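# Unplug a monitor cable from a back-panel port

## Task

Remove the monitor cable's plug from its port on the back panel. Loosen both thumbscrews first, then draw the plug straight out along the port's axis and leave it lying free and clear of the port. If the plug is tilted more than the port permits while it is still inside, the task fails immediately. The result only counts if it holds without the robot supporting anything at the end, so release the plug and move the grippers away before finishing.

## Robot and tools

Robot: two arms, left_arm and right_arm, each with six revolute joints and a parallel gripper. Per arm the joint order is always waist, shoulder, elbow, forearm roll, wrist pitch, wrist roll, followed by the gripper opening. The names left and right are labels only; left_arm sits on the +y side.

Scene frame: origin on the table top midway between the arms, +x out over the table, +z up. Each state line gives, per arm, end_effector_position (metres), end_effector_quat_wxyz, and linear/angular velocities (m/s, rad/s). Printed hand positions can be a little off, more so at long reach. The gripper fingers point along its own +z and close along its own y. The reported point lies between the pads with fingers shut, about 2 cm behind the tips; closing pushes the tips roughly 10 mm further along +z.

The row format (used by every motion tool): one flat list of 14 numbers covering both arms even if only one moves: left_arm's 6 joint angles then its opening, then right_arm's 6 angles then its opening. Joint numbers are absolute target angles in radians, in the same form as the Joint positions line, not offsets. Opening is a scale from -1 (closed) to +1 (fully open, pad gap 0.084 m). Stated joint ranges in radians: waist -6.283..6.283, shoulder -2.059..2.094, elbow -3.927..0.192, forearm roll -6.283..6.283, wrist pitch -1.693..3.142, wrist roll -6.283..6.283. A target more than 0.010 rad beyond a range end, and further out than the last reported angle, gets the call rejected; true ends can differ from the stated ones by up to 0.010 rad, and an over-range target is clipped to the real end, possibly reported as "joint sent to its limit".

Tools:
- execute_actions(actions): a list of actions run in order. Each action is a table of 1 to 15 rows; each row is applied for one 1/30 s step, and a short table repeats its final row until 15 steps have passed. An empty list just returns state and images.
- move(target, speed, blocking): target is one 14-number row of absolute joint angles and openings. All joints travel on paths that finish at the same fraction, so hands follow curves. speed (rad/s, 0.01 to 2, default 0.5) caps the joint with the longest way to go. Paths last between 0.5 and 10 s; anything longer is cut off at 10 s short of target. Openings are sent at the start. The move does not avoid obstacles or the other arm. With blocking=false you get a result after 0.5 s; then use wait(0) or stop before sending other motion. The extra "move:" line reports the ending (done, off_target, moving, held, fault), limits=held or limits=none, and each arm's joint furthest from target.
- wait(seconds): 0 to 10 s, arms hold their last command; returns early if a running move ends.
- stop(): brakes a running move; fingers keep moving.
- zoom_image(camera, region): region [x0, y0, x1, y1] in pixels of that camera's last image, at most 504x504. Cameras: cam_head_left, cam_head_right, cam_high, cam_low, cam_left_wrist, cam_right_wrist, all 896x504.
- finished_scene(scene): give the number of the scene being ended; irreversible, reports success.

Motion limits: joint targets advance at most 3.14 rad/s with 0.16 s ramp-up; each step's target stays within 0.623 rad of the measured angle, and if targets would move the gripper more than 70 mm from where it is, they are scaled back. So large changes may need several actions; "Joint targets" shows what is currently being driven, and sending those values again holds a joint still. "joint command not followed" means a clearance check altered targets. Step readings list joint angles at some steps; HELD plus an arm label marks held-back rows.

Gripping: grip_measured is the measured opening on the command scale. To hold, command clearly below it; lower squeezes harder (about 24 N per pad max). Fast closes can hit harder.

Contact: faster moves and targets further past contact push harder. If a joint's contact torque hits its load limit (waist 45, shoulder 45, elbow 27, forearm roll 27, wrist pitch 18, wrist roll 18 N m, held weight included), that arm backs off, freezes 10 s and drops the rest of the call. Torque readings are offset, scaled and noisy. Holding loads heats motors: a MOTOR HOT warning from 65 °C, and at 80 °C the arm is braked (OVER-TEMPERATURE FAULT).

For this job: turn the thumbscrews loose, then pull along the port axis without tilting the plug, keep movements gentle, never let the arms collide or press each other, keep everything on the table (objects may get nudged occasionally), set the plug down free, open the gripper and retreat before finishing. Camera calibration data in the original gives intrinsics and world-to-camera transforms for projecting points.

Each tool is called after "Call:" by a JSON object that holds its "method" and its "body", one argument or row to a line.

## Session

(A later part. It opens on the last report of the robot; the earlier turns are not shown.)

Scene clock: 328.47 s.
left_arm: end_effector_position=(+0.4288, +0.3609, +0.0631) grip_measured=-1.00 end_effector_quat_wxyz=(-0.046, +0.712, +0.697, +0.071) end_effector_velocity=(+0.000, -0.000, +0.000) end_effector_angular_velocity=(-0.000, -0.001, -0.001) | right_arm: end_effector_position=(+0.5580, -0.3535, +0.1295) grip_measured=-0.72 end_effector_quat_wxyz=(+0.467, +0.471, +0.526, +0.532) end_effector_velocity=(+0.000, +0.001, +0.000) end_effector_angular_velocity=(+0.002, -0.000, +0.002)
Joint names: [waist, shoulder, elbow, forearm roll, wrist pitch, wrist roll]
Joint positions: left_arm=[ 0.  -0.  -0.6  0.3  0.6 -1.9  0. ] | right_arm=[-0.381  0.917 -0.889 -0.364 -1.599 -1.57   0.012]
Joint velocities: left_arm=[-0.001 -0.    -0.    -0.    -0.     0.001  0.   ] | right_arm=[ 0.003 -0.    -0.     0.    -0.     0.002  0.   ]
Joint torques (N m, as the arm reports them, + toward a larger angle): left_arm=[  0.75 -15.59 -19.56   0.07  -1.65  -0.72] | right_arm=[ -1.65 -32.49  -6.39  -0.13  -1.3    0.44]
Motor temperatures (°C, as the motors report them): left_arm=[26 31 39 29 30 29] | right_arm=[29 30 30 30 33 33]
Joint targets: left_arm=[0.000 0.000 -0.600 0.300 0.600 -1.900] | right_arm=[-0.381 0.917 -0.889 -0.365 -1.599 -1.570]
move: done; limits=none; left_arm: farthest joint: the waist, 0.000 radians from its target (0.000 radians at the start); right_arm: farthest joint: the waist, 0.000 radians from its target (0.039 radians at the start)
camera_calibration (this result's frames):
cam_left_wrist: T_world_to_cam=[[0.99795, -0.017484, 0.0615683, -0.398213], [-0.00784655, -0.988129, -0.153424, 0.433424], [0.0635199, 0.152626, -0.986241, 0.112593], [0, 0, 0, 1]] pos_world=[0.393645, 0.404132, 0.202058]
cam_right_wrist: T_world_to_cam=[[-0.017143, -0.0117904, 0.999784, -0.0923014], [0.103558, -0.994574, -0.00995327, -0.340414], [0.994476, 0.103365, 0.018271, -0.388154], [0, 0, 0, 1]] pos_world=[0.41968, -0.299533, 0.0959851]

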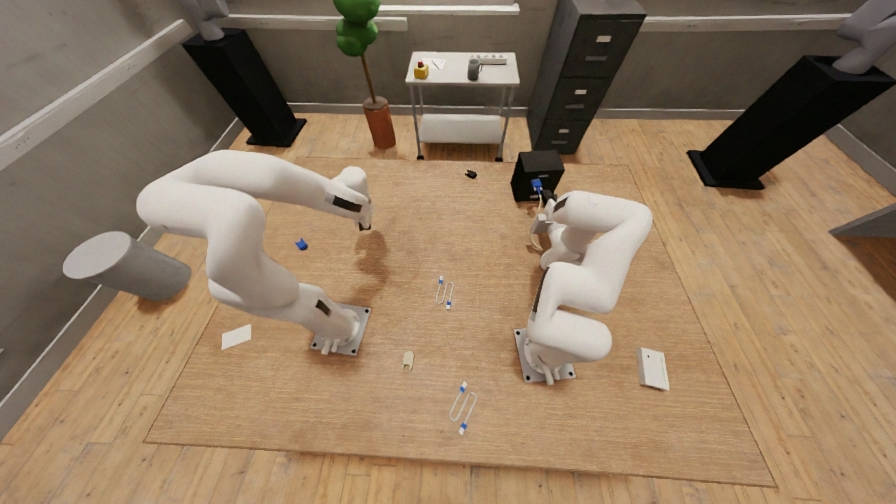

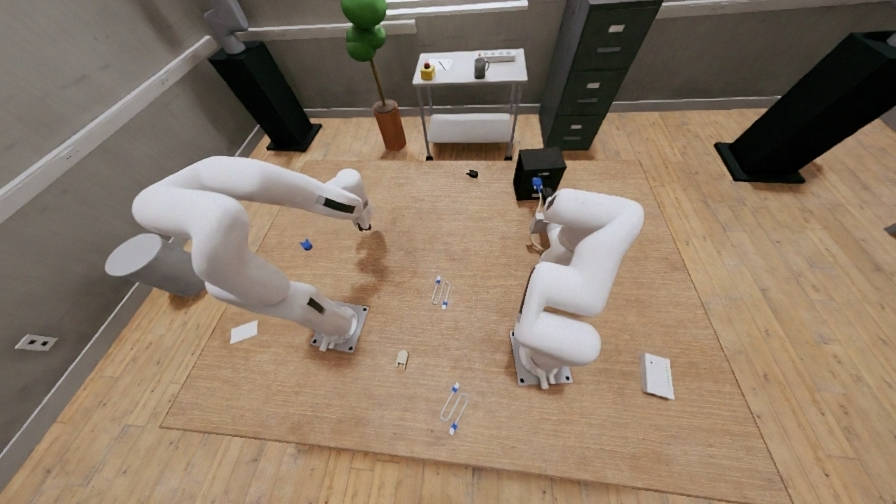

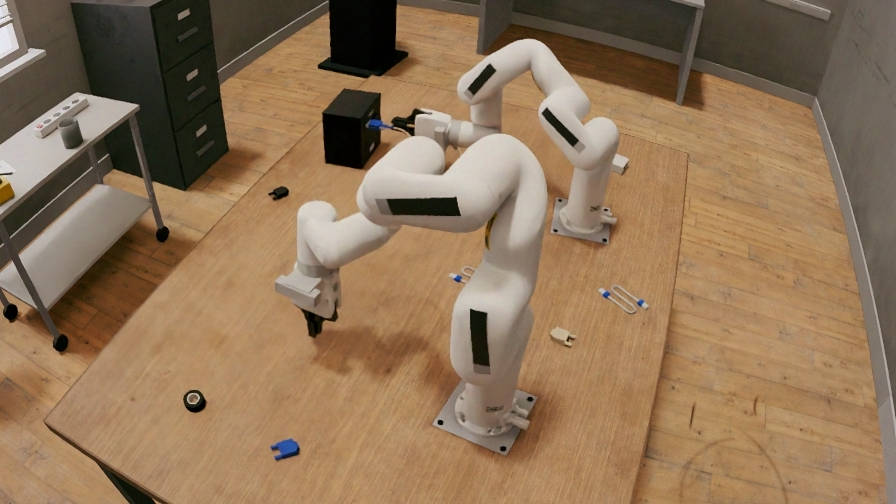

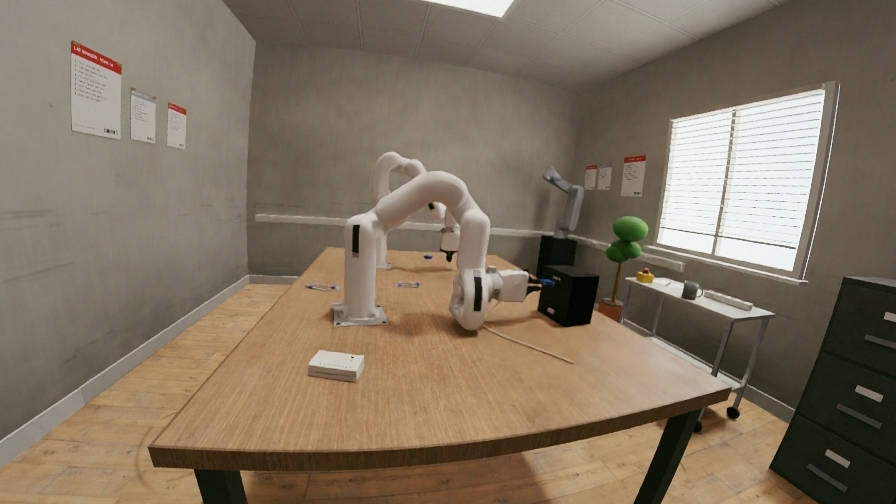

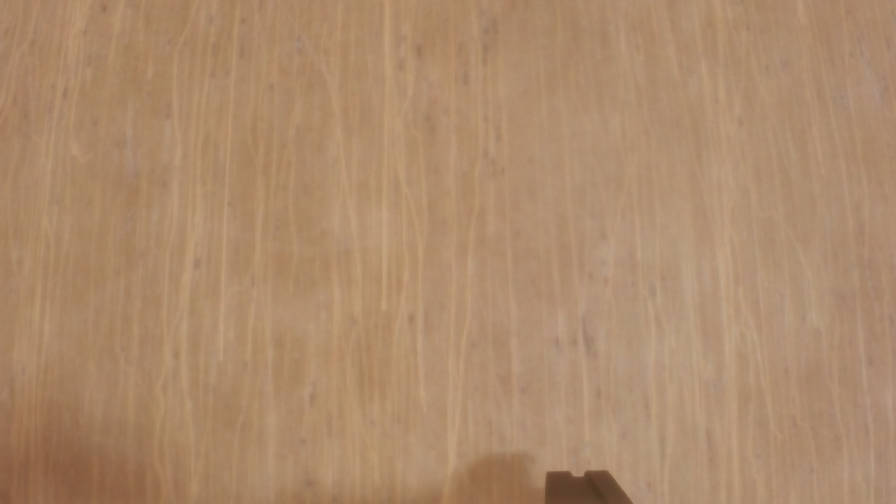

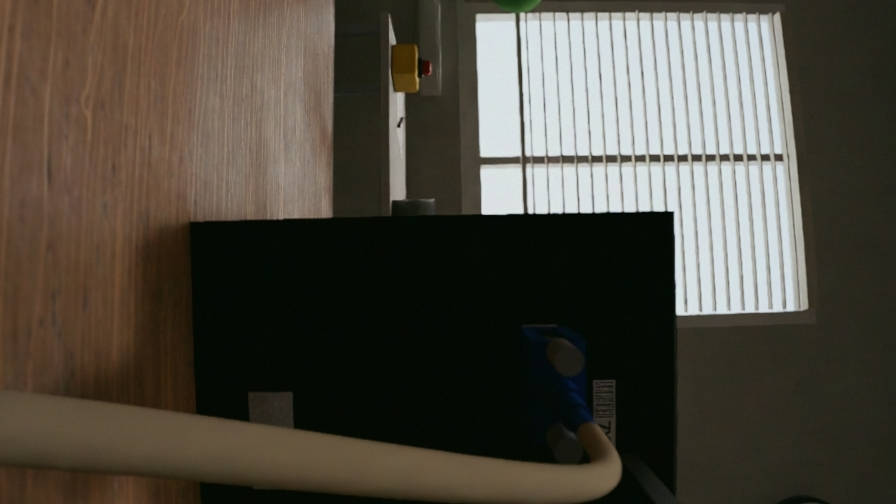

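Call:
{"method": "move", "body": {
  "target": [0,0,-0.6,0.3,0.6,-1.9,-1,-0.359,0.9335,-0.9603,-0.342,-1.5442,-1.57,-0.7],
  "speed": 0.1
}}

Call:
{"method": "move", "body": {
  "target": [0,0,-0.6,0.3,0.6,-1.9,-1,-0.359,0.9335,-0.9603,-0.342,-1.5442,-1.57,-1]
}}

Scene clock: 340.23 s.
left_arm: end_effector_position=(+0.4288, +0.3609, +0.0631) grip_measured=-1.00 end_effector_quat_wxyz=(-0.046, +0.712, +0.697, +0.071) end_effector_velocity=(+0.000, +0.000, -0.000) end_effector_angular_velocity=(-0.000, -0.000, +0.001) | right_arm: end_effector_position=(+0.5801, -0.3499, +0.1286) grip_measured=-0.72 end_effector_quat_wxyz=(+0.471, +0.467, +0.531, +0.527) end_effector_velocity=(+0.001, +0.000, +0.000) end_effector_angular_velocity=(-0.001, -0.001, +0.000)
Joint names: [waist, shoulder, elbow, forearm roll, wrist pitch, wrist roll]
Joint positions: left_arm=[-0.   0.  -0.6  0.3  0.6 -1.9  0. ] | right_arm=[-0.359  0.933 -0.96  -0.342 -1.544 -1.57   0.012]
Joint velocities: left_arm=[ 0.001  0.001 -0.     0.    -0.    -0.001  0.   ] | right_arm=[ 0.001  0.    -0.003  0.001  0.001 -0.    -0.   ]
Joint torques (N m, as the arm reports them, + toward a larger angle): left_arm=[  1.18 -14.69 -19.53   0.34  -1.25  -0.59] | right_arm=[ -2.06 -33.14  -7.32  -0.14  -1.16   0.5 ]
Motor temperatures (°C, as the motors report them): left_arm=[26 31 39 29 30 29] | right_arm=[29 30 30 30 33 33]
Joint targets: left_arm=[0.000 0.000 -0.600 0.300 0.600 -1.900] | right_arm=[-0.359 0.933 -0.960 -0.342 -1.544 -1.570]
move: done; limits=none; left_arm: farthest joint: the waist, 0.000 radians from its target (0.000 radians at the start); right_arm: farthest joint: the waist, 0.000 radians from its target (0.022 radians at the start)
camera_calibration (this result's frames):
cam_left_wrist: T_world_to_cam=[[0.99795, -0.017484, 0.0615679, -0.398213], [-0.00784662, -0.988129, -0.153424, 0.433424], [0.0635195, 0.152626, -0.986241, 0.112593], [0, 0, 0, 1]] pos_world=[0.393645, 0.404132, 0.202058]
cam_right_wrist: T_world_to_cam=[[-0.0159537, 0.00736926, 0.999846, -0.0849422], [0.102934, -0.994648, 0.00897339, -0.341203], [0.99456, 0.103062, 0.0151098, -0.410164], [0, 0, 0, 1]] pos_world=[0.441699, -0.296479, 0.0941884]

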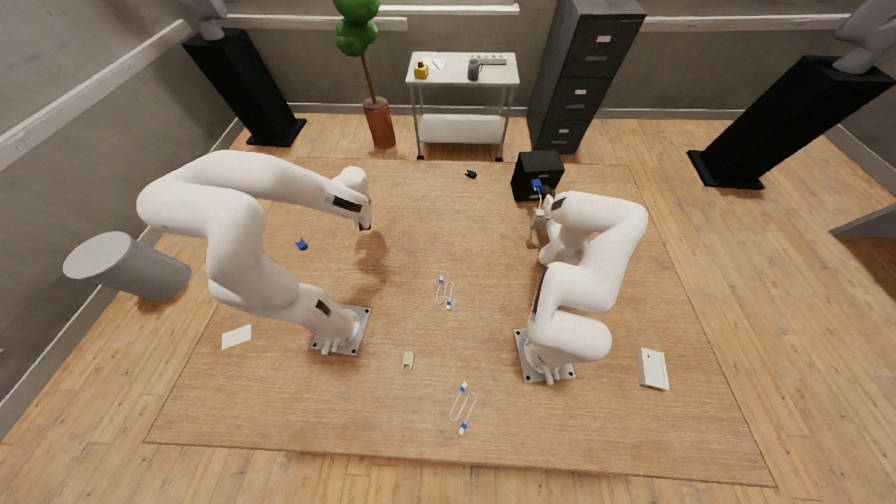

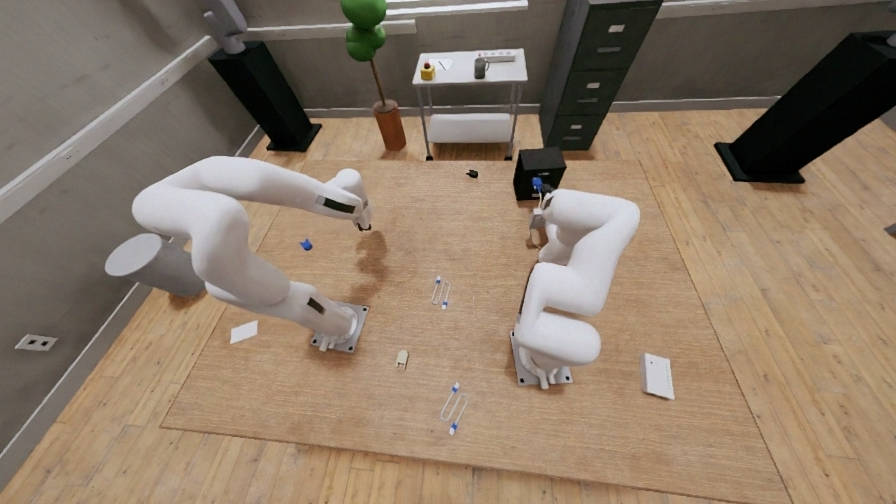

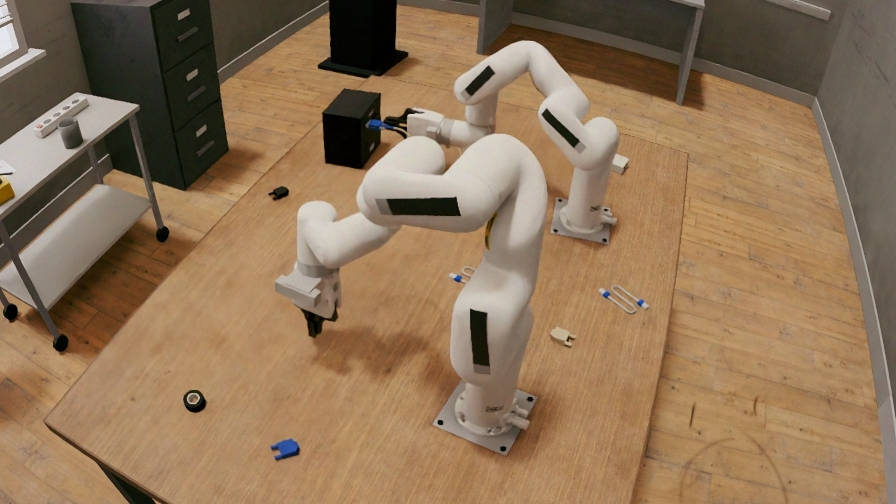

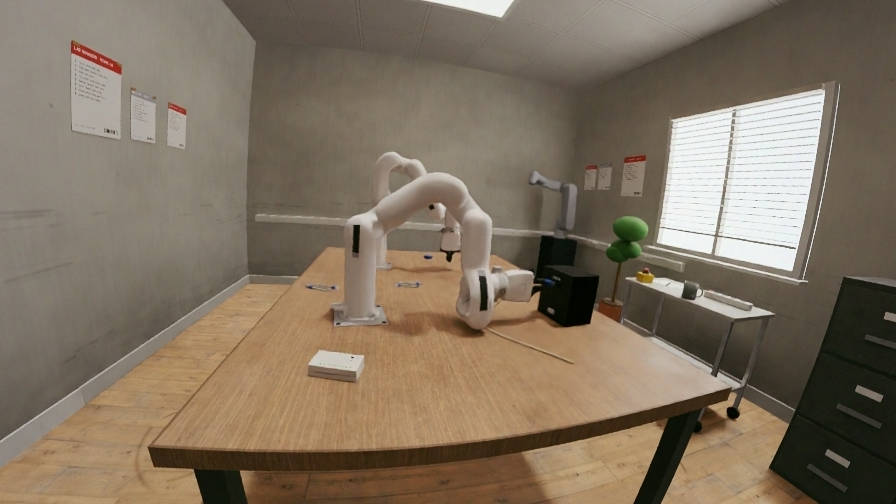

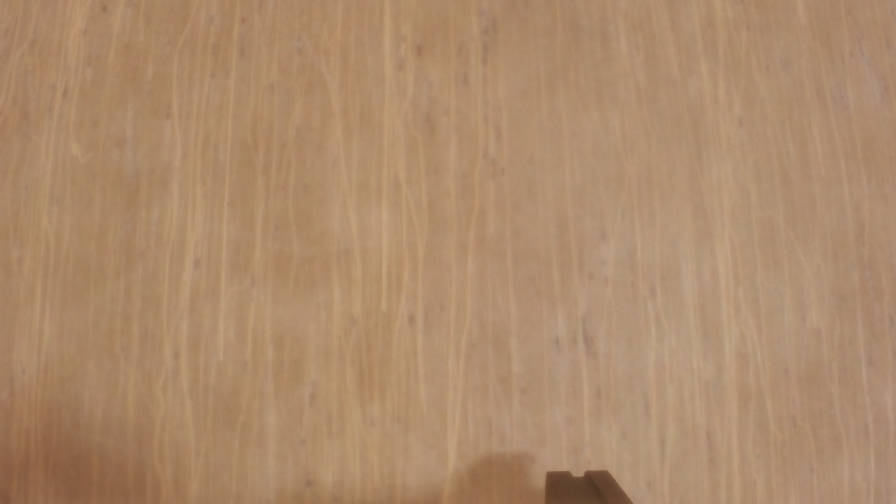

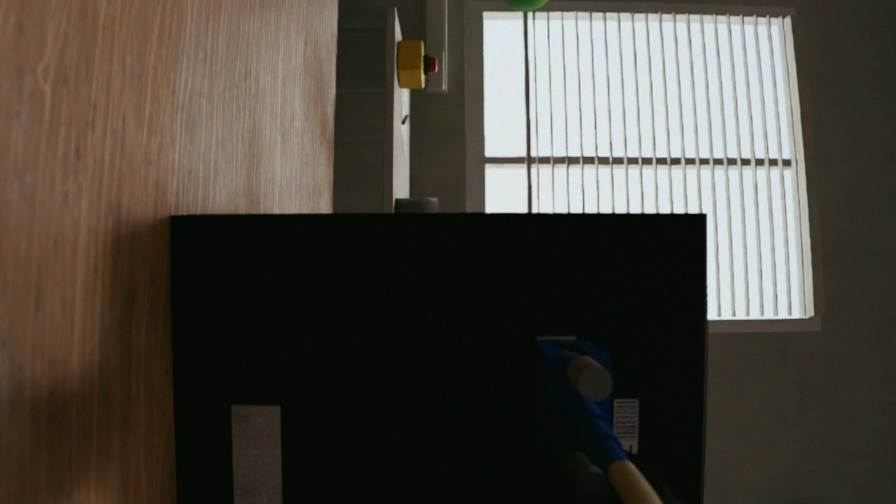

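Scene clock: 340.93 s.
left_arm: end_effector_position=(+0.4288, +0.3609, +0.0631) grip_measured=-1.00 end_effector_quat_wxyz=(-0.046, +0.712, +0.697, +0.071) end_effector_velocity=(+0.000, -0.001, -0.000) end_effector_angular_velocity=(-0.001, +0.000, +0.000) | right_arm: end_effector_position=(+0.5801, -0.3499, +0.1288) grip_measured=-0.85 end_effector_quat_wxyz=(+0.471, +0.467, +0.531, +0.527) end_effector_velocity=(+0.000, -0.000, +0.001) end_effector_angular_velocity=(+0.001, -0.001, -0.001)
Joint names: [waist, shoulder, elbow, forearm roll, wrist pitch, wrist roll]
Joint positions: left_arm=[-0.   0.  -0.6  0.3  0.6 -1.9  0. ] | right_arm=[-0.359  0.933 -0.96  -0.342 -1.545 -1.57   0.007]
Joint velocities: left_arm=[-0.001  0.001 -0.001 -0.001  0.    -0.001  0.   ] | right_arm=[-0.    -0.001 -0.     0.001 -0.     0.001  0.   ]
Joint torques (N m, as the arm reports them, + toward a larger angle): left_arm=[  1.04 -15.63 -19.54   0.14  -1.35  -0.9 ] | right_arm=[ -1.29 -31.37  -7.04   0.06  -0.48   0.62]
Motor temperatures (°C, as the motors report them): left_arm=[26 31 39 29 30 29] | right_arm=[29 30 30 30 33 33]
Joint targets: left_arm=[0.000 0.000 -0.600 0.300 0.600 -1.900] | right_arm=[-0.359 0.933 -0.960 -0.342 -1.544 -1.570]
move: done; limits=none; left_arm: farthest joint: the waist, 0.000 radians from its target (0.000 radians at the start); right_arm: farthest joint: the waist, 0.000 radians from its target (0.000 radians at the start)
camera_calibration (this result's frames):
cam_left_wrist: T_world_to_cam=[[0.99795, -0.0174842, 0.0615683, -0.398213], [-0.00784669, -0.988129, -0.153424, 0.433424], [0.0635199, 0.152626, -0.986241, 0.112593], [0, 0, 0, 1]] pos_world=[0.393645, 0.404132, 0.202058]
cam_right_wrist: T_world_to_cam=[[-0.0165856, 0.00742585, 0.999835, -0.0847784], [0.102886, -0.994652, 0.00909406, -0.341225], [0.994555, 0.10302, 0.0157329, -0.410338], [0, 0, 0, 1]] pos_world=[0.441805, -0.296498, 0.0943234]

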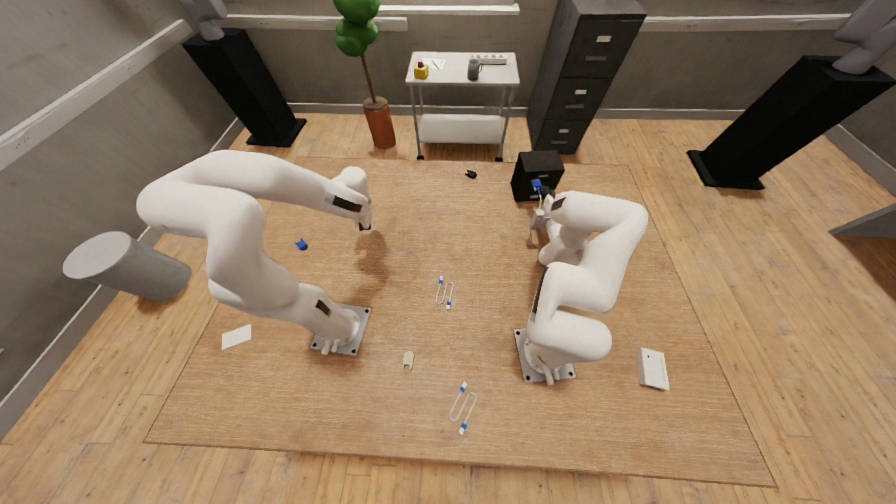

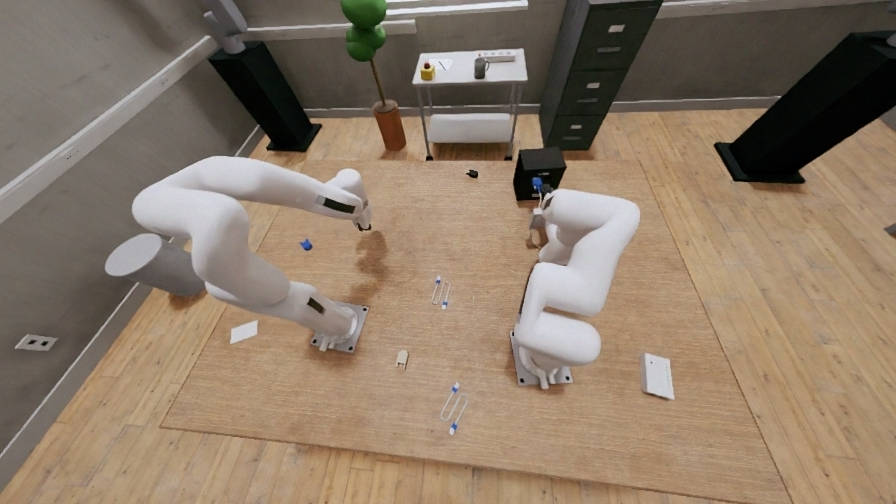

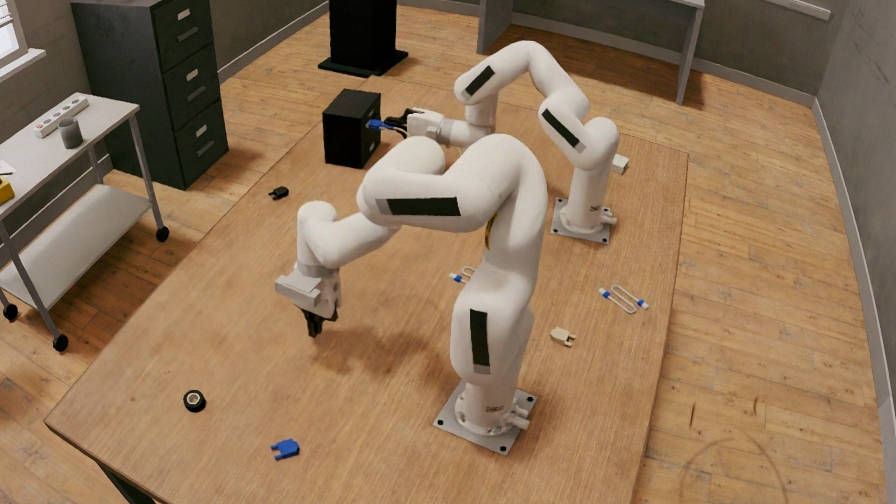

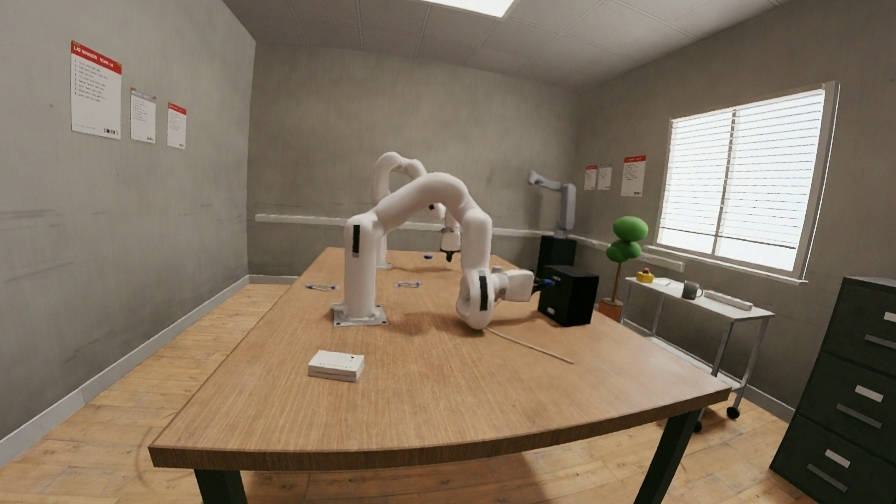

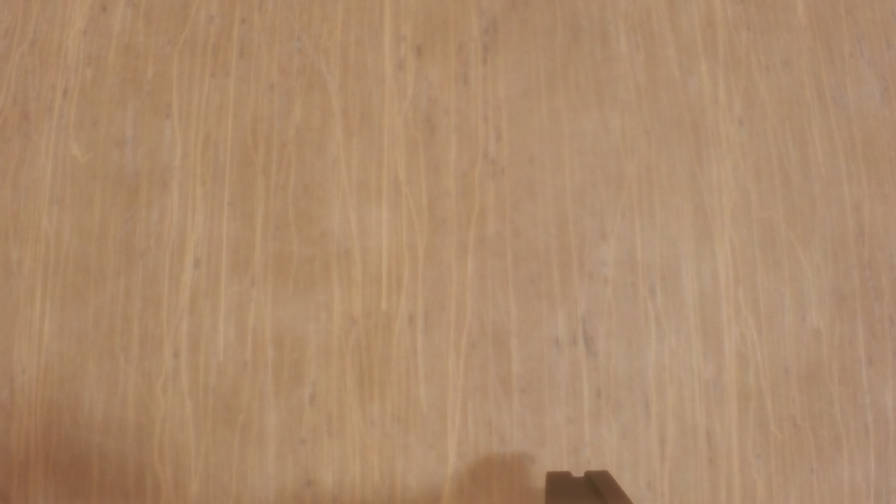

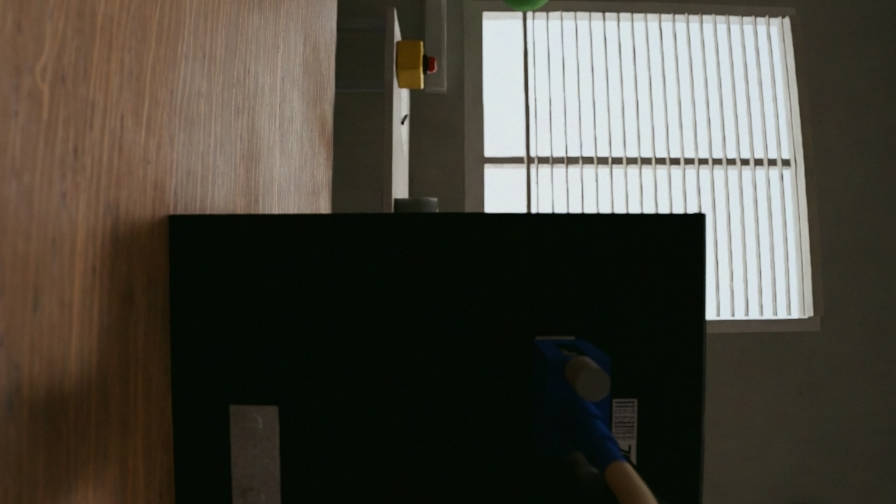

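Call:
{"method": "execute_actions", "body": {
  "actions": [
    [[0,0,-0.6,0.3,0.6,-1.9,-1,-0.3558,0.9103,-0.9456,-0.342,-1.5356,-2.17,-1]],
    [[0,0,-0.6,0.3,0.6,-1.9,-1,-0.3558,0.9103,-0.9456,-0.342,-1.5356,-2.17,-0.7]],
    [[0,0,-0.6,0.3,0.6,-1.9,-1,-0.359,0.9318,-0.9592,-0.342,-1.5436,-1.57,-0.7]],
    [[0,0,-0.6,0.3,0.6,-1.9,-1,-0.3558,0.9533,-0.9728,-0.342,-1.5516,-0.97,-0.7]],
    [[0,0,-0.6,0.3,0.6,-1.9,-1,-0.3558,0.9533,-0.9728,-0.342,-1.5516,-0.97,-1]],
    [[0,0,-0.6,0.3,0.6,-1.9,-1,-0.359,0.9318,-0.9592,-0.342,-1.5436,-1.57,-1]],
    [[0,0,-0.6,0.3,0.6,-1.9,-1,-0.3558,0.9103,-0.9456,-0.342,-1.5356,-2.17,-1]],
    [[0,0,-0.6,0.3,0.6,-1.9,-1,-0.3558,0.9103,-0.9456,-0.342,-1.5356,-2.17,-0.7]],
    [[0,0,-0.6,0.3,0.6,-1.9,-1,-0.359,0.9318,-0.9592,-0.342,-1.5436,-1.57,-0.7]],
    [[0,0,-0.6,0.3,0.6,-1.9,-1,-0.3558,0.9533,-0.9728,-0.342,-1.5516,-0.97,-0.7]],
    [[0,0,-0.6,0.3,0.6,-1.9,-1,-0.3558,0.9533,-0.9728,-0.342,-1.5516,-0.97,-1]],
    [[0,0,-0.6,0.3,0.6,-1.9,-1,-0.359,0.9318,-0.9592,-0.342,-1.5436,-1.57,-1]],
    [[0,0,-0.6,0.3,0.6,-1.9,-1,-0.3558,0.9103,-0.9456,-0.342,-1.5356,-2.17,-1]],
    [[0,0,-0.6,0.3,0.6,-1.9,-1,-0.3558,0.9103,-0.9456,-0.342,-1.5356,-2.17,-0.7]],
    [[0,0,-0.6,0.3,0.6,-1.9,-1,-0.359,0.9318,-0.9592,-0.342,-1.5436,-1.57,-0.7]],
    [[0,0,-0.6,0.3,0.6,-1.9,-1,-0.3558,0.9533,-0.9728,-0.342,-1.5516,-0.97,-0.7]],
    [[0,0,-0.6,0.3,0.6,-1.9,-1,-0.3558,0.9533,-0.9728,-0.342,-1.5516,-0.97,-1]],
    [[0,0,-0.6,0.3,0.6,-1.9,-1,-0.359,0.9318,-0.9592,-0.342,-1.5436,-1.57,-1]],
    [[0,0,-0.6,0.3,0.6,-1.9,-1,-0.3558,0.9103,-0.9456,-0.342,-1.5356,-2.17,-1]],
    [[0,0,-0.6,0.3,0.6,-1.9,-1,-0.3558,0.9103,-0.9456,-0.342,-1.5356,-2.17,-0.7]],
    [[0,0,-0.6,0.3,0.6,-1.9,-1,-0.359,0.9318,-0.9592,-0.342,-1.5436,-1.57,-0.7]],
    [[0,0,-0.6,0.3,0.6,-1.9,-1,-0.3558,0.9533,-0.9728,-0.342,-1.5516,-0.97,-0.7]],
    [[0,0,-0.6,0.3,0.6,-1.9,-1,-0.3558,0.9533,-0.9728,-0.342,-1.5516,-0.97,-1]],
    [[0,0,-0.6,0.3,0.6,-1.9,-1,-0.359,0.9318,-0.9592,-0.342,-1.5436,-1.57,-1]],
    [[0,0,-0.6,0.3,0.6,-1.9,-1,-0.3558,0.9103,-0.9456,-0.342,-1.5356,-2.17,-1]],
    [[0,0,-0.6,0.3,0.6,-1.9,-1,-0.3558,0.9103,-0.9456,-0.342,-1.5356,-2.17,-0.7]],
    [[0,0,-0.6,0.3,0.6,-1.9,-1,-0.359,0.9318,-0.9592,-0.342,-1.5436,-1.57,-0.7]],
    [[0,0,-0.6,0.3,0.6,-1.9,-1,-0.3558,0.9533,-0.9728,-0.342,-1.5516,-0.97,-0.7]],
    [[0,0,-0.6,0.3,0.6,-1.9,-1,-0.3558,0.9533,-0.9728,-0.342,-1.5516,-0.97,-1]],
    [[0,0,-0.6,0.3,0.6,-1.9,-1,-0.359,0.9318,-0.9592,-0.342,-1.5436,-1.57,-1]],
    [[0,0,-0.6,0.3,0.6,-1.9,-1,-0.3558,0.9103,-0.9456,-0.342,-1.5356,-2.17,-1]],
    [[0,0,-0.6,0.3,0.6,-1.9,-1,-0.3558,0.9103,-0.9456,-0.342,-1.5356,-2.17,-0.7]],
    [[0,0,-0.6,0.3,0.6,-1.9,-1,-0.359,0.9318,-0.9592,-0.342,-1.5436,-1.57,-0.7]],
    [[0,0,-0.6,0.3,0.6,-1.9,-1,-0.3558,0.9533,-0.9728,-0.342,-1.5516,-0.97,-0.7]],
    [[0,0,-0.6,0.3,0.6,-1.9,-1,-0.3558,0.9533,-0.9728,-0.342,-1.5516,-0.97,-1]],
    [[0,0,-0.6,0.3,0.6,-1.9,-1,-0.359,0.9318,-0.9592,-0.342,-1.5436,-1.57,-1]],
    [[0,0,-0.6,0.3,0.6,-1.9,-1,-0.3558,0.9103,-0.9456,-0.342,-1.5356,-2.17,-1]],
    [[0,0,-0.6,0.3,0.6,-1.9,-1,-0.3558,0.9103,-0.9456,-0.342,-1.5356,-2.17,-0.7]],
    [[0,0,-0.6,0.3,0.6,-1.9,-1,-0.359,0.9318,-0.9592,-0.342,-1.5436,-1.57,-0.7]],
    [[0,0,-0.6,0.3,0.6,-1.9,-1,-0.3558,0.9533,-0.9728,-0.342,-1.5516,-0.97,-0.7]],
    [[0,0,-0.6,0.3,0.6,-1.9,-1,-0.3558,0.9533,-0.9728,-0.342,-1.5516,-0.97,-1]],
    [[0,0,-0.6,0.3,0.6,-1.9,-1,-0.359,0.9318,-0.9592,-0.342,-1.5436,-1.57,-1]],
    [[0,0,-0.6,0.3,0.6,-1.9,-1,-0.3558,0.9103,-0.9456,-0.342,-1.5356,-2.17,-1]],
    [[0,0,-0.6,0.3,0.6,-1.9,-1,-0.3558,0.9103,-0.9456,-0.342,-1.5356,-2.17,-0.7]],
    [[0,0,-0.6,0.3,0.6,-1.9,-1,-0.359,0.9318,-0.9592,-0.342,-1.5436,-1.57,-0.7]],
    [[0,0,-0.6,0.3,0.6,-1.9,-1,-0.3558,0.9533,-0.9728,-0.342,-1.5516,-0.97,-0.7]],
    [[0,0,-0.6,0.3,0.6,-1.9,-1,-0.3558,0.9533,-0.9728,-0.342,-1.5516,-0.97,-1]],
    [[0,0,-0.6,0.3,0.6,-1.9,-1,-0.359,0.9318,-0.9592,-0.342,-1.5436,-1.57,-1]],
    [[0,0,-0.6,0.3,0.6,-1.9,-1,-0.3558,0.9103,-0.9456,-0.342,-1.5356,-2.17,-1]],
    [[0,0,-0.6,0.3,0.6,-1.9,-1,-0.3558,0.9103,-0.9456,-0.342,-1.5356,-2.17,-0.7]],
    [[0,0,-0.6,0.3,0.6,-1.9,-1,-0.359,0.9318,-0.9592,-0.342,-1.5436,-1.57,-0.7]],
    [[0,0,-0.6,0.3,0.6,-1.9,-1,-0.3558,0.9533,-0.9728,-0.342,-1.5516,-0.97,-0.7]],
    [[0,0,-0.6,0.3,0.6,-1.9,-1,-0.3558,0.9533,-0.9728,-0.342,-1.5516,-0.97,-1]],
    [[0,0,-0.6,0.3,0.6,-1.9,-1,-0.359,0.9318,-0.9592,-0.342,-1.5436,-1.57,-1]],
    [[0,0,-0.6,0.3,0.6,-1.9,-1,-0.3558,0.9103,-0.9456,-0.342,-1.5356,-2.17,-1]],
    [[0,0,-0.6,0.3,0.6,-1.9,-1,-0.3558,0.9103,-0.9456,-0.342,-1.5356,-2.17,-0.7]],
    [[0,0,-0.6,0.3,0.6,-1.9,-1,-0.359,0.9318,-0.9592,-0.342,-1.5436,-1.57,-0.7]],
    [[0,0,-0.6,0.3,0.6,-1.9,-1,-0.3558,0.9533,-0.9728,-0.342,-1.5516,-0.97,-0.7]],
    [[0,0,-0.6,0.3,0.6,-1.9,-1,-0.3558,0.9533,-0.9728,-0.342,-1.5516,-0.97,-1]],
    [[0,0,-0.6,0.3,0.6,-1.9,-1,-0.359,0.9318,-0.9592,-0.342,-1.5436,-1.57,-1]]
  ]
}}

Scene clock: 440.63 s.
left_arm: end_effector_position=(+0.4288, +0.3609, +0.0631) grip_measured=-1.00 end_effector_quat_wxyz=(-0.046, +0.712, +0.697, +0.071) end_effector_velocity=(-0.000, +0.000, -0.000) end_effector_angular_velocity=(-0.000, +0.001, +0.000) | right_arm: end_effector_position=(+0.5803, -0.3498, +0.1291) grip_measured=-0.84 end_effector_quat_wxyz=(+0.466, +0.473, +0.527, +0.531) end_effector_velocity=(-0.000, -0.000, +0.001) end_effector_angular_velocity=(-0.224, -0.026, -0.000)
Joint names: [waist, shoulder, elbow, forearm roll, wrist pitch, wrist roll]
Joint positions: left_arm=[-0.   0.  -0.6  0.3  0.6 -1.9  0. ] | right_arm=[-0.359  0.932 -0.96  -0.342 -1.544 -1.55   0.007]
Joint velocities: left_arm=[ 0.     0.001  0.    -0.001  0.     0.001  0.   ] | right_arm=[-0.    -0.005  0.004 -0.     0.002 -0.225  0.   ]
Joint torques (N m, as the arm reports them, + toward a larger angle): left_arm=[  0.78 -15.08 -19.02   0.88  -1.14  -0.57] | right_arm=[ -1.39 -32.63  -6.36  -0.51  -1.37   0.79]
Motor temperatures (°C, as the motors report them): left_arm=[26 31 39 29 30 29] | right_arm=[29 31 30 30 33 33]
Joint targets: left_arm=[0.000 0.000 -0.600 0.300 0.600 -1.900] | right_arm=[-0.359 0.932 -0.959 -0.342 -1.544 -1.570]
Step readings (joint positions; steps 1 to 15: 1st action; 16 to 30: 2nd action; 31 to 45: 3rd action; 46 to 60: 4th action; 61 to 75: 5th action; 76 to 90: 6th action; 91 to 105: 7th action; 106 to 120: 8th action; 121 to 135: 9th action; 136 to 150: 10th action; 151 to 165: 11th action; 166 to 180: 12th action; 181 to 195: 13th action):
0: left_arm=[-0.000 -0.000 -0.600 0.300 0.600 -1.900] | right_arm=[-0.359 0.933 -0.960 -0.342 -1.544 -1.570]
1: left_arm=[0.000 -0.000 -0.600 0.300 0.600 -1.900] | right_arm=[-0.359 0.933 -0.960 -0.342 -1.544 -1.571]
2: left_arm=[0.000 0.000 -0.600 0.300 0.600 -1.900] | right_arm=[-0.359 0.933 -0.960 -0.342 -1.544 -1.577]
4: left_arm=[-0.000 -0.000 -0.600 0.300 0.600 -1.900] | right_arm=[-0.359 0.931 -0.959 -0.342 -1.543 -1.628]
8: left_arm=[0.000 0.000 -0.600 0.300 0.600 -1.900] | right_arm=[-0.358 0.921 -0.952 -0.342 -1.539 -1.902]
15: left_arm=[0.000 0.000 -0.600 0.300 0.600 -1.900] | right_arm=[-0.356 0.912 -0.945 -0.342 -1.535 -2.150]
16: left_arm=[-0.000 0.000 -0.600 0.300 0.600 -1.900] | right_arm=[-0.356 0.911 -0.945 -0.342 -1.535 -2.156]
17: left_arm=[-0.000 0.000 -0.600 0.300 0.600 -1.900] | right_arm=[-0.356 0.911 -0.946 -0.342 -1.534 -2.160]
19: left_arm=[0.000 -0.000 -0.600 0.300 0.600 -1.900] | right_arm=[-0.355 0.911 -0.946 -0.342 -1.534 -2.165]
23: left_arm=[0.000 0.000 -0.600 0.300 0.600 -1.900] | right_arm=[-0.355 0.911 -0.946 -0.342 -1.534 -2.169]
30: left_arm=[-0.000 0.000 -0.600 0.300 0.600 -1.900] | right_arm=[-0.356 0.911 -0.946 -0.342 -1.535 -2.170]
31: left_arm=[-0.000 0.000 -0.600 0.300 0.600 -1.900] | right_arm=[-0.356 0.910 -0.946 -0.342 -1.535 -2.169]
32: left_arm=[0.000 0.000 -0.600 0.300 0.600 -1.900] | right_arm=[-0.356 0.911 -0.946 -0.342 -1.535 -2.163]
34: left_arm=[-0.000 -0.000 -0.600 0.300 0.600 -1.900] | right_arm=[-0.356 0.912 -0.947 -0.342 -1.536 -2.112]
38: left_arm=[0.000 0.000 -0.600 0.300 0.600 -1.900] | right_arm=[-0.358 0.922 -0.953 -0.342 -1.540 -1.838]
45: left_arm=[-0.000 -0.000 -0.600 0.300 0.600 -1.900] | right_arm=[-0.359 0.931 -0.959 -0.342 -1.543 -1.590]
46: left_arm=[0.000 0.000 -0.600 0.300 0.600 -1.900] | right_arm=[-0.359 0.931 -0.959 -0.342 -1.543 -1.583]
47: left_arm=[-0.000 0.000 -0.600 0.300 0.600 -1.900] | right_arm=[-0.359 0.932 -0.959 -0.342 -1.544 -1.572]
49: left_arm=[0.000 -0.000 -0.600 0.300 0.600 -1.900] | right_arm=[-0.359 0.933 -0.960 -0.342 -1.544 -1.517]
53: left_arm=[-0.000 -0.000 -0.600 0.300 0.600 -1.900] | right_arm=[-0.357 0.944 -0.967 -0.342 -1.548 -1.240]
60: left_arm=[0.000 0.000 -0.600 0.300 0.600 -1.900] | right_arm=[-0.356 0.953 -0.972 -0.342 -1.551 -0.990]
61: left_arm=[0.000 -0.000 -0.600 0.300 0.600 -1.900] | right_arm=[-0.356 0.953 -0.972 -0.342 -1.551 -0.984]
62: left_arm=[-0.000 0.000 -0.600 0.300 0.600 -1.900] | right_arm=[-0.356 0.953 -0.973 -0.342 -1.551 -0.980]
64: left_arm=[-0.000 0.000 -0.600 0.300 0.600 -1.900] | right_arm=[-0.356 0.953 -0.973 -0.342 -1.552 -0.975]
68: left_arm=[0.000 -0.000 -0.600 0.300 0.600 -1.900] | right_arm=[-0.356 0.953 -0.973 -0.342 -1.552 -0.971]
75: left_arm=[-0.000 -0.000 -0.600 0.300 0.600 -1.900] | right_arm=[-0.356 0.953 -0.973 -0.342 -1.552 -0.970]
76: left_arm=[0.000 0.000 -0.600 0.300 0.600 -1.900] | right_arm=[-0.356 0.953 -0.973 -0.342 -1.552 -0.971]
77: left_arm=[0.000 -0.000 -0.600 0.300 0.600 -1.900] | right_arm=[-0.356 0.953 -0.973 -0.342 -1.552 -0.977]
79: left_arm=[-0.000 0.000 -0.600 0.300 0.600 -1.900] | right_arm=[-0.356 0.951 -0.972 -0.342 -1.551 -1.028]
83: left_arm=[0.000 -0.000 -0.600 0.300 0.600 -1.900] | right_arm=[-0.358 0.941 -0.966 -0.342 -1.547 -1.302]
90: left_arm=[0.000 -0.000 -0.600 0.300 0.600 -1.900] | right_arm=[-0.359 0.932 -0.960 -0.342 -1.544 -1.550]
91: left_arm=[0.000 0.000 -0.600 0.300 0.600 -1.900] | right_arm=[-0.359 0.932 -0.960 -0.342 -1.544 -1.557]
92: left_arm=[-0.000 -0.000 -0.600 0.300 0.600 -1.900] | right_arm=[-0.359 0.932 -0.960 -0.342 -1.543 -1.568]
94: left_arm=[0.000 0.000 -0.600 0.300 0.600 -1.900] | right_arm=[-0.359 0.930 -0.958 -0.342 -1.543 -1.623]
98: left_arm=[0.000 -0.000 -0.600 0.300 0.600 -1.900] | right_arm=[-0.358 0.920 -0.952 -0.342 -1.539 -1.900]
105: left_arm=[0.000 -0.000 -0.600 0.300 0.600 -1.900] | right_arm=[-0.356 0.911 -0.946 -0.342 -1.536 -2.150]
106: left_arm=[0.000 0.000 -0.600 0.300 0.600 -1.900] | right_arm=[-0.356 0.911 -0.946 -0.342 -1.536 -2.156]
107: left_arm=[-0.000 0.000 -0.600 0.300 0.600 -1.900] | right_arm=[-0.356 0.911 -0.945 -0.342 -1.536 -2.160]
109: left_arm=[-0.000 0.000 -0.600 0.300 0.600 -1.900] | right_arm=[-0.356 0.911 -0.945 -0.342 -1.536 -2.165]
113: left_arm=[-0.000 0.000 -0.600 0.300 0.600 -1.900] | right_arm=[-0.356 0.910 -0.945 -0.342 -1.536 -2.169]
120: left_arm=[0.000 0.000 -0.600 0.300 0.600 -1.900] | right_arm=[-0.356 0.910 -0.946 -0.342 -1.536 -2.170]
121: left_arm=[0.000 0.000 -0.600 0.300 0.600 -1.900] | right_arm=[-0.356 0.910 -0.946 -0.342 -1.536 -2.169]
122: left_arm=[-0.000 0.000 -0.600 0.300 0.600 -1.900] | right_arm=[-0.356 0.911 -0.946 -0.342 -1.536 -2.163]
124: left_arm=[0.000 0.000 -0.600 0.300 0.600 -1.900] | right_arm=[-0.356 0.912 -0.947 -0.342 -1.536 -2.112]
128: left_arm=[0.000 0.000 -0.600 0.300 0.600 -1.900] | right_arm=[-0.358 0.922 -0.953 -0.342 -1.540 -1.838]
135: left_arm=[0.000 0.000 -0.600 0.300 0.600 -1.900] | right_arm=[-0.359 0.931 -0.959 -0.342 -1.543 -1.590]
136: left_arm=[-0.000 -0.000 -0.600 0.300 0.600 -1.900] | right_arm=[-0.359 0.931 -0.959 -0.342 -1.543 -1.583]
137: left_arm=[0.000 0.000 -0.600 0.300 0.600 -1.900] | right_arm=[-0.359 0.932 -0.959 -0.342 -1.544 -1.572]
139: left_arm=[-0.000 -0.000 -0.600 0.300 0.600 -1.900] | right_arm=[-0.359 0.933 -0.960 -0.342 -1.544 -1.517]
143: left_arm=[-0.000 -0.000 -0.600 0.300 0.600 -1.900] | right_arm=[-0.357 0.944 -0.967 -0.342 -1.548 -1.240]
150: left_arm=[-0.000 0.000 -0.600 0.300 0.600 -1.900] | right_arm=[-0.356 0.953 -0.972 -0.342 -1.551 -0.990]
151: left_arm=[-0.000 0.000 -0.600 0.300 0.600 -1.900] | right_arm=[-0.356 0.953 -0.972 -0.342 -1.551 -0.984]
152: left_arm=[-0.000 0.000 -0.600 0.300 0.600 -1.900] | right_arm=[-0.356 0.953 -0.973 -0.342 -1.551 -0.980]
154: left_arm=[-0.000 0.000 -0.600 0.300 0.600 -1.900] | right_arm=[-0.356 0.953 -0.973 -0.342 -1.552 -0.975]
158: left_arm=[0.000 0.000 -0.600 0.300 0.600 -1.900] | right_arm=[-0.356 0.953 -0.973 -0.342 -1.552 -0.971]
165: left_arm=[0.000 -0.000 -0.600 0.300 0.600 -1.900] | right_arm=[-0.356 0.953 -0.973 -0.342 -1.552 -0.970]
166: left_arm=[-0.000 0.000 -0.600 0.300 0.600 -1.900] | right_arm=[-0.356 0.953 -0.973 -0.342 -1.552 -0.971]
167: left_arm=[0.000 0.000 -0.600 0.300 0.600 -1.900] | right_arm=[-0.356 0.953 -0.973 -0.342 -1.552 -0.977]
169: left_arm=[-0.000 -0.000 -0.600 0.300 0.600 -1.900] | right_arm=[-0.356 0.951 -0.972 -0.342 -1.551 -1.028]
173: left_arm=[0.000 -0.000 -0.600 0.300 0.600 -1.900] | right_arm=[-0.358 0.941 -0.966 -0.342 -1.547 -1.302]
180: left_arm=[0.000 0.000 -0.600 0.300 0.600 -1.900] | right_arm=[-0.359 0.932 -0.960 -0.342 -1.544 -1.550]
181: left_arm=[-0.000 -0.000 -0.600 0.300 0.600 -1.900] | right_arm=[-0.359 0.932 -0.960 -0.342 -1.544 -1.557]
182: left_arm=[0.000 0.000 -0.600 0.300 0.600 -1.900] | right_arm=[-0.359 0.932 -0.960 -0.342 -1.544 -1.568]
184: left_arm=[-0.000 0.000 -0.600 0.300 0.600 -1.900] | right_arm=[-0.359 0.930 -0.958 -0.342 -1.543 -1.623]
Lines left out of this list: 237.
camera_calibration (this result's frames):
cam_left_wrist: T_world_to_cam=[[0.99795, -0.0174839, 0.0615683, -0.398213], [-0.00784645, -0.988129, -0.153423, 0.433424], [0.0635199, 0.152626, -0.986241, 0.112593], [0, 0, 0, 1]] pos_world=[0.393645, 0.404132, 0.202058]
cam_right_wrist: T_world_to_cam=[[-0.0138997, -0.0121788, 0.999829, -0.0934291], [0.103103, -0.994613, -0.0106819, -0.338658], [0.994574, 0.102937, 0.0150805, -0.410461], [0, 0, 0, 1]] pos_world=[0.441852, -0.29572, 0.0959856]

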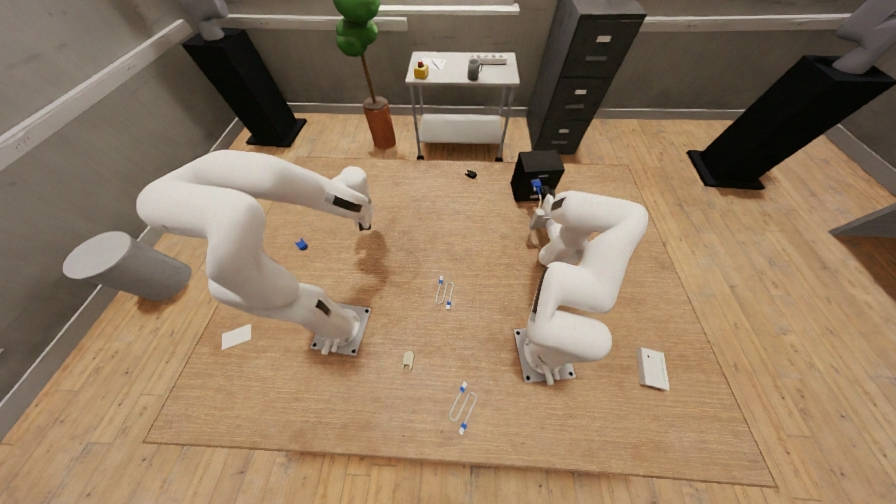

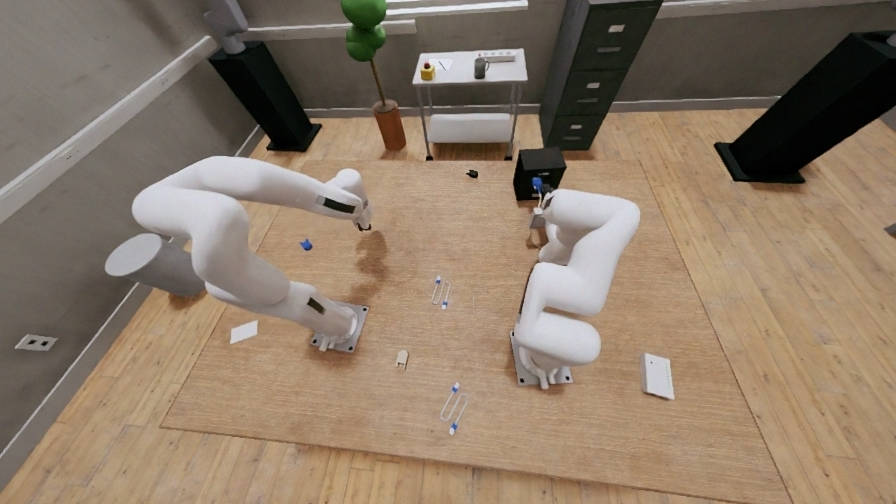

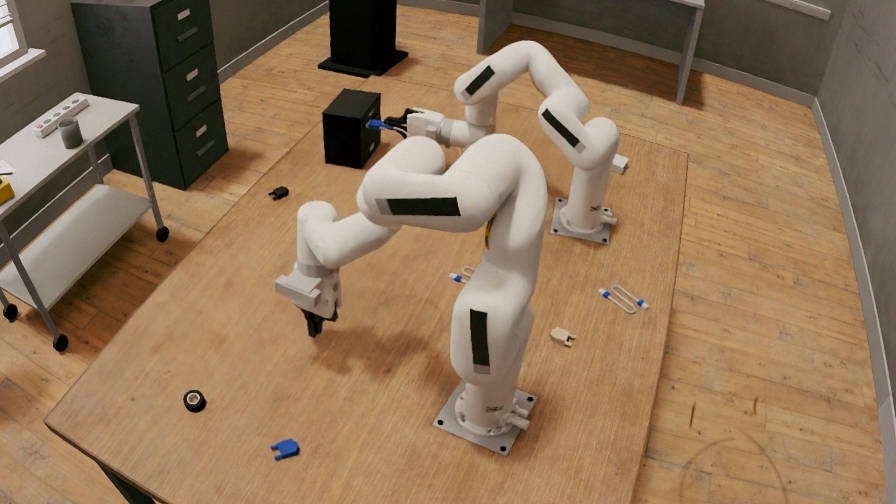

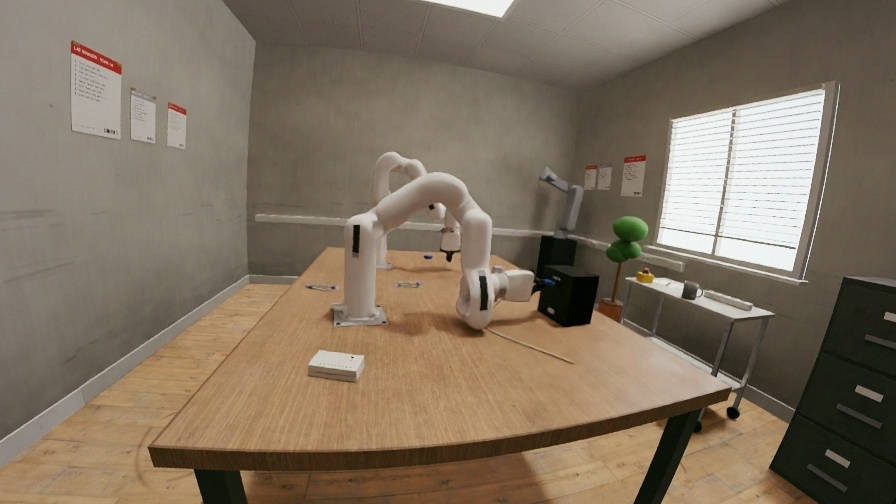

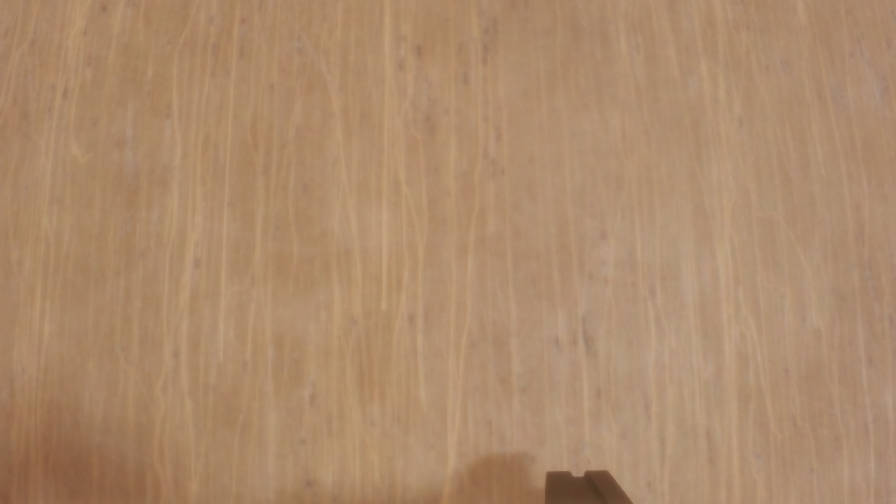

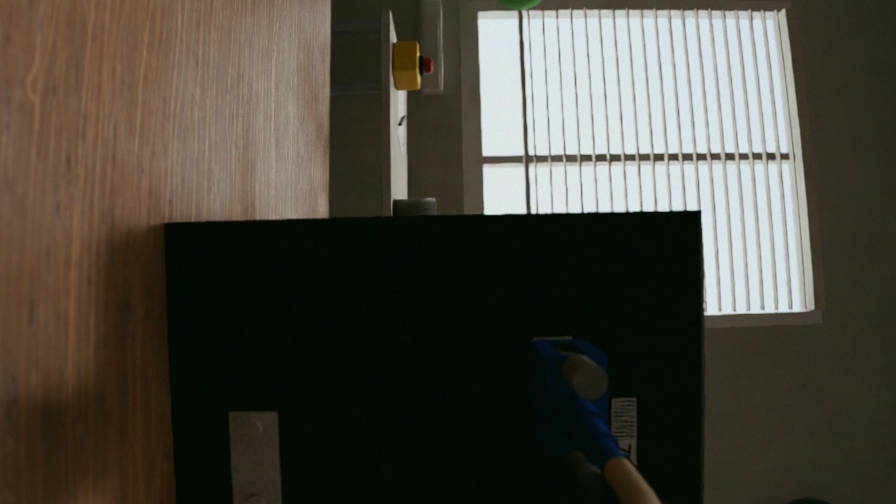

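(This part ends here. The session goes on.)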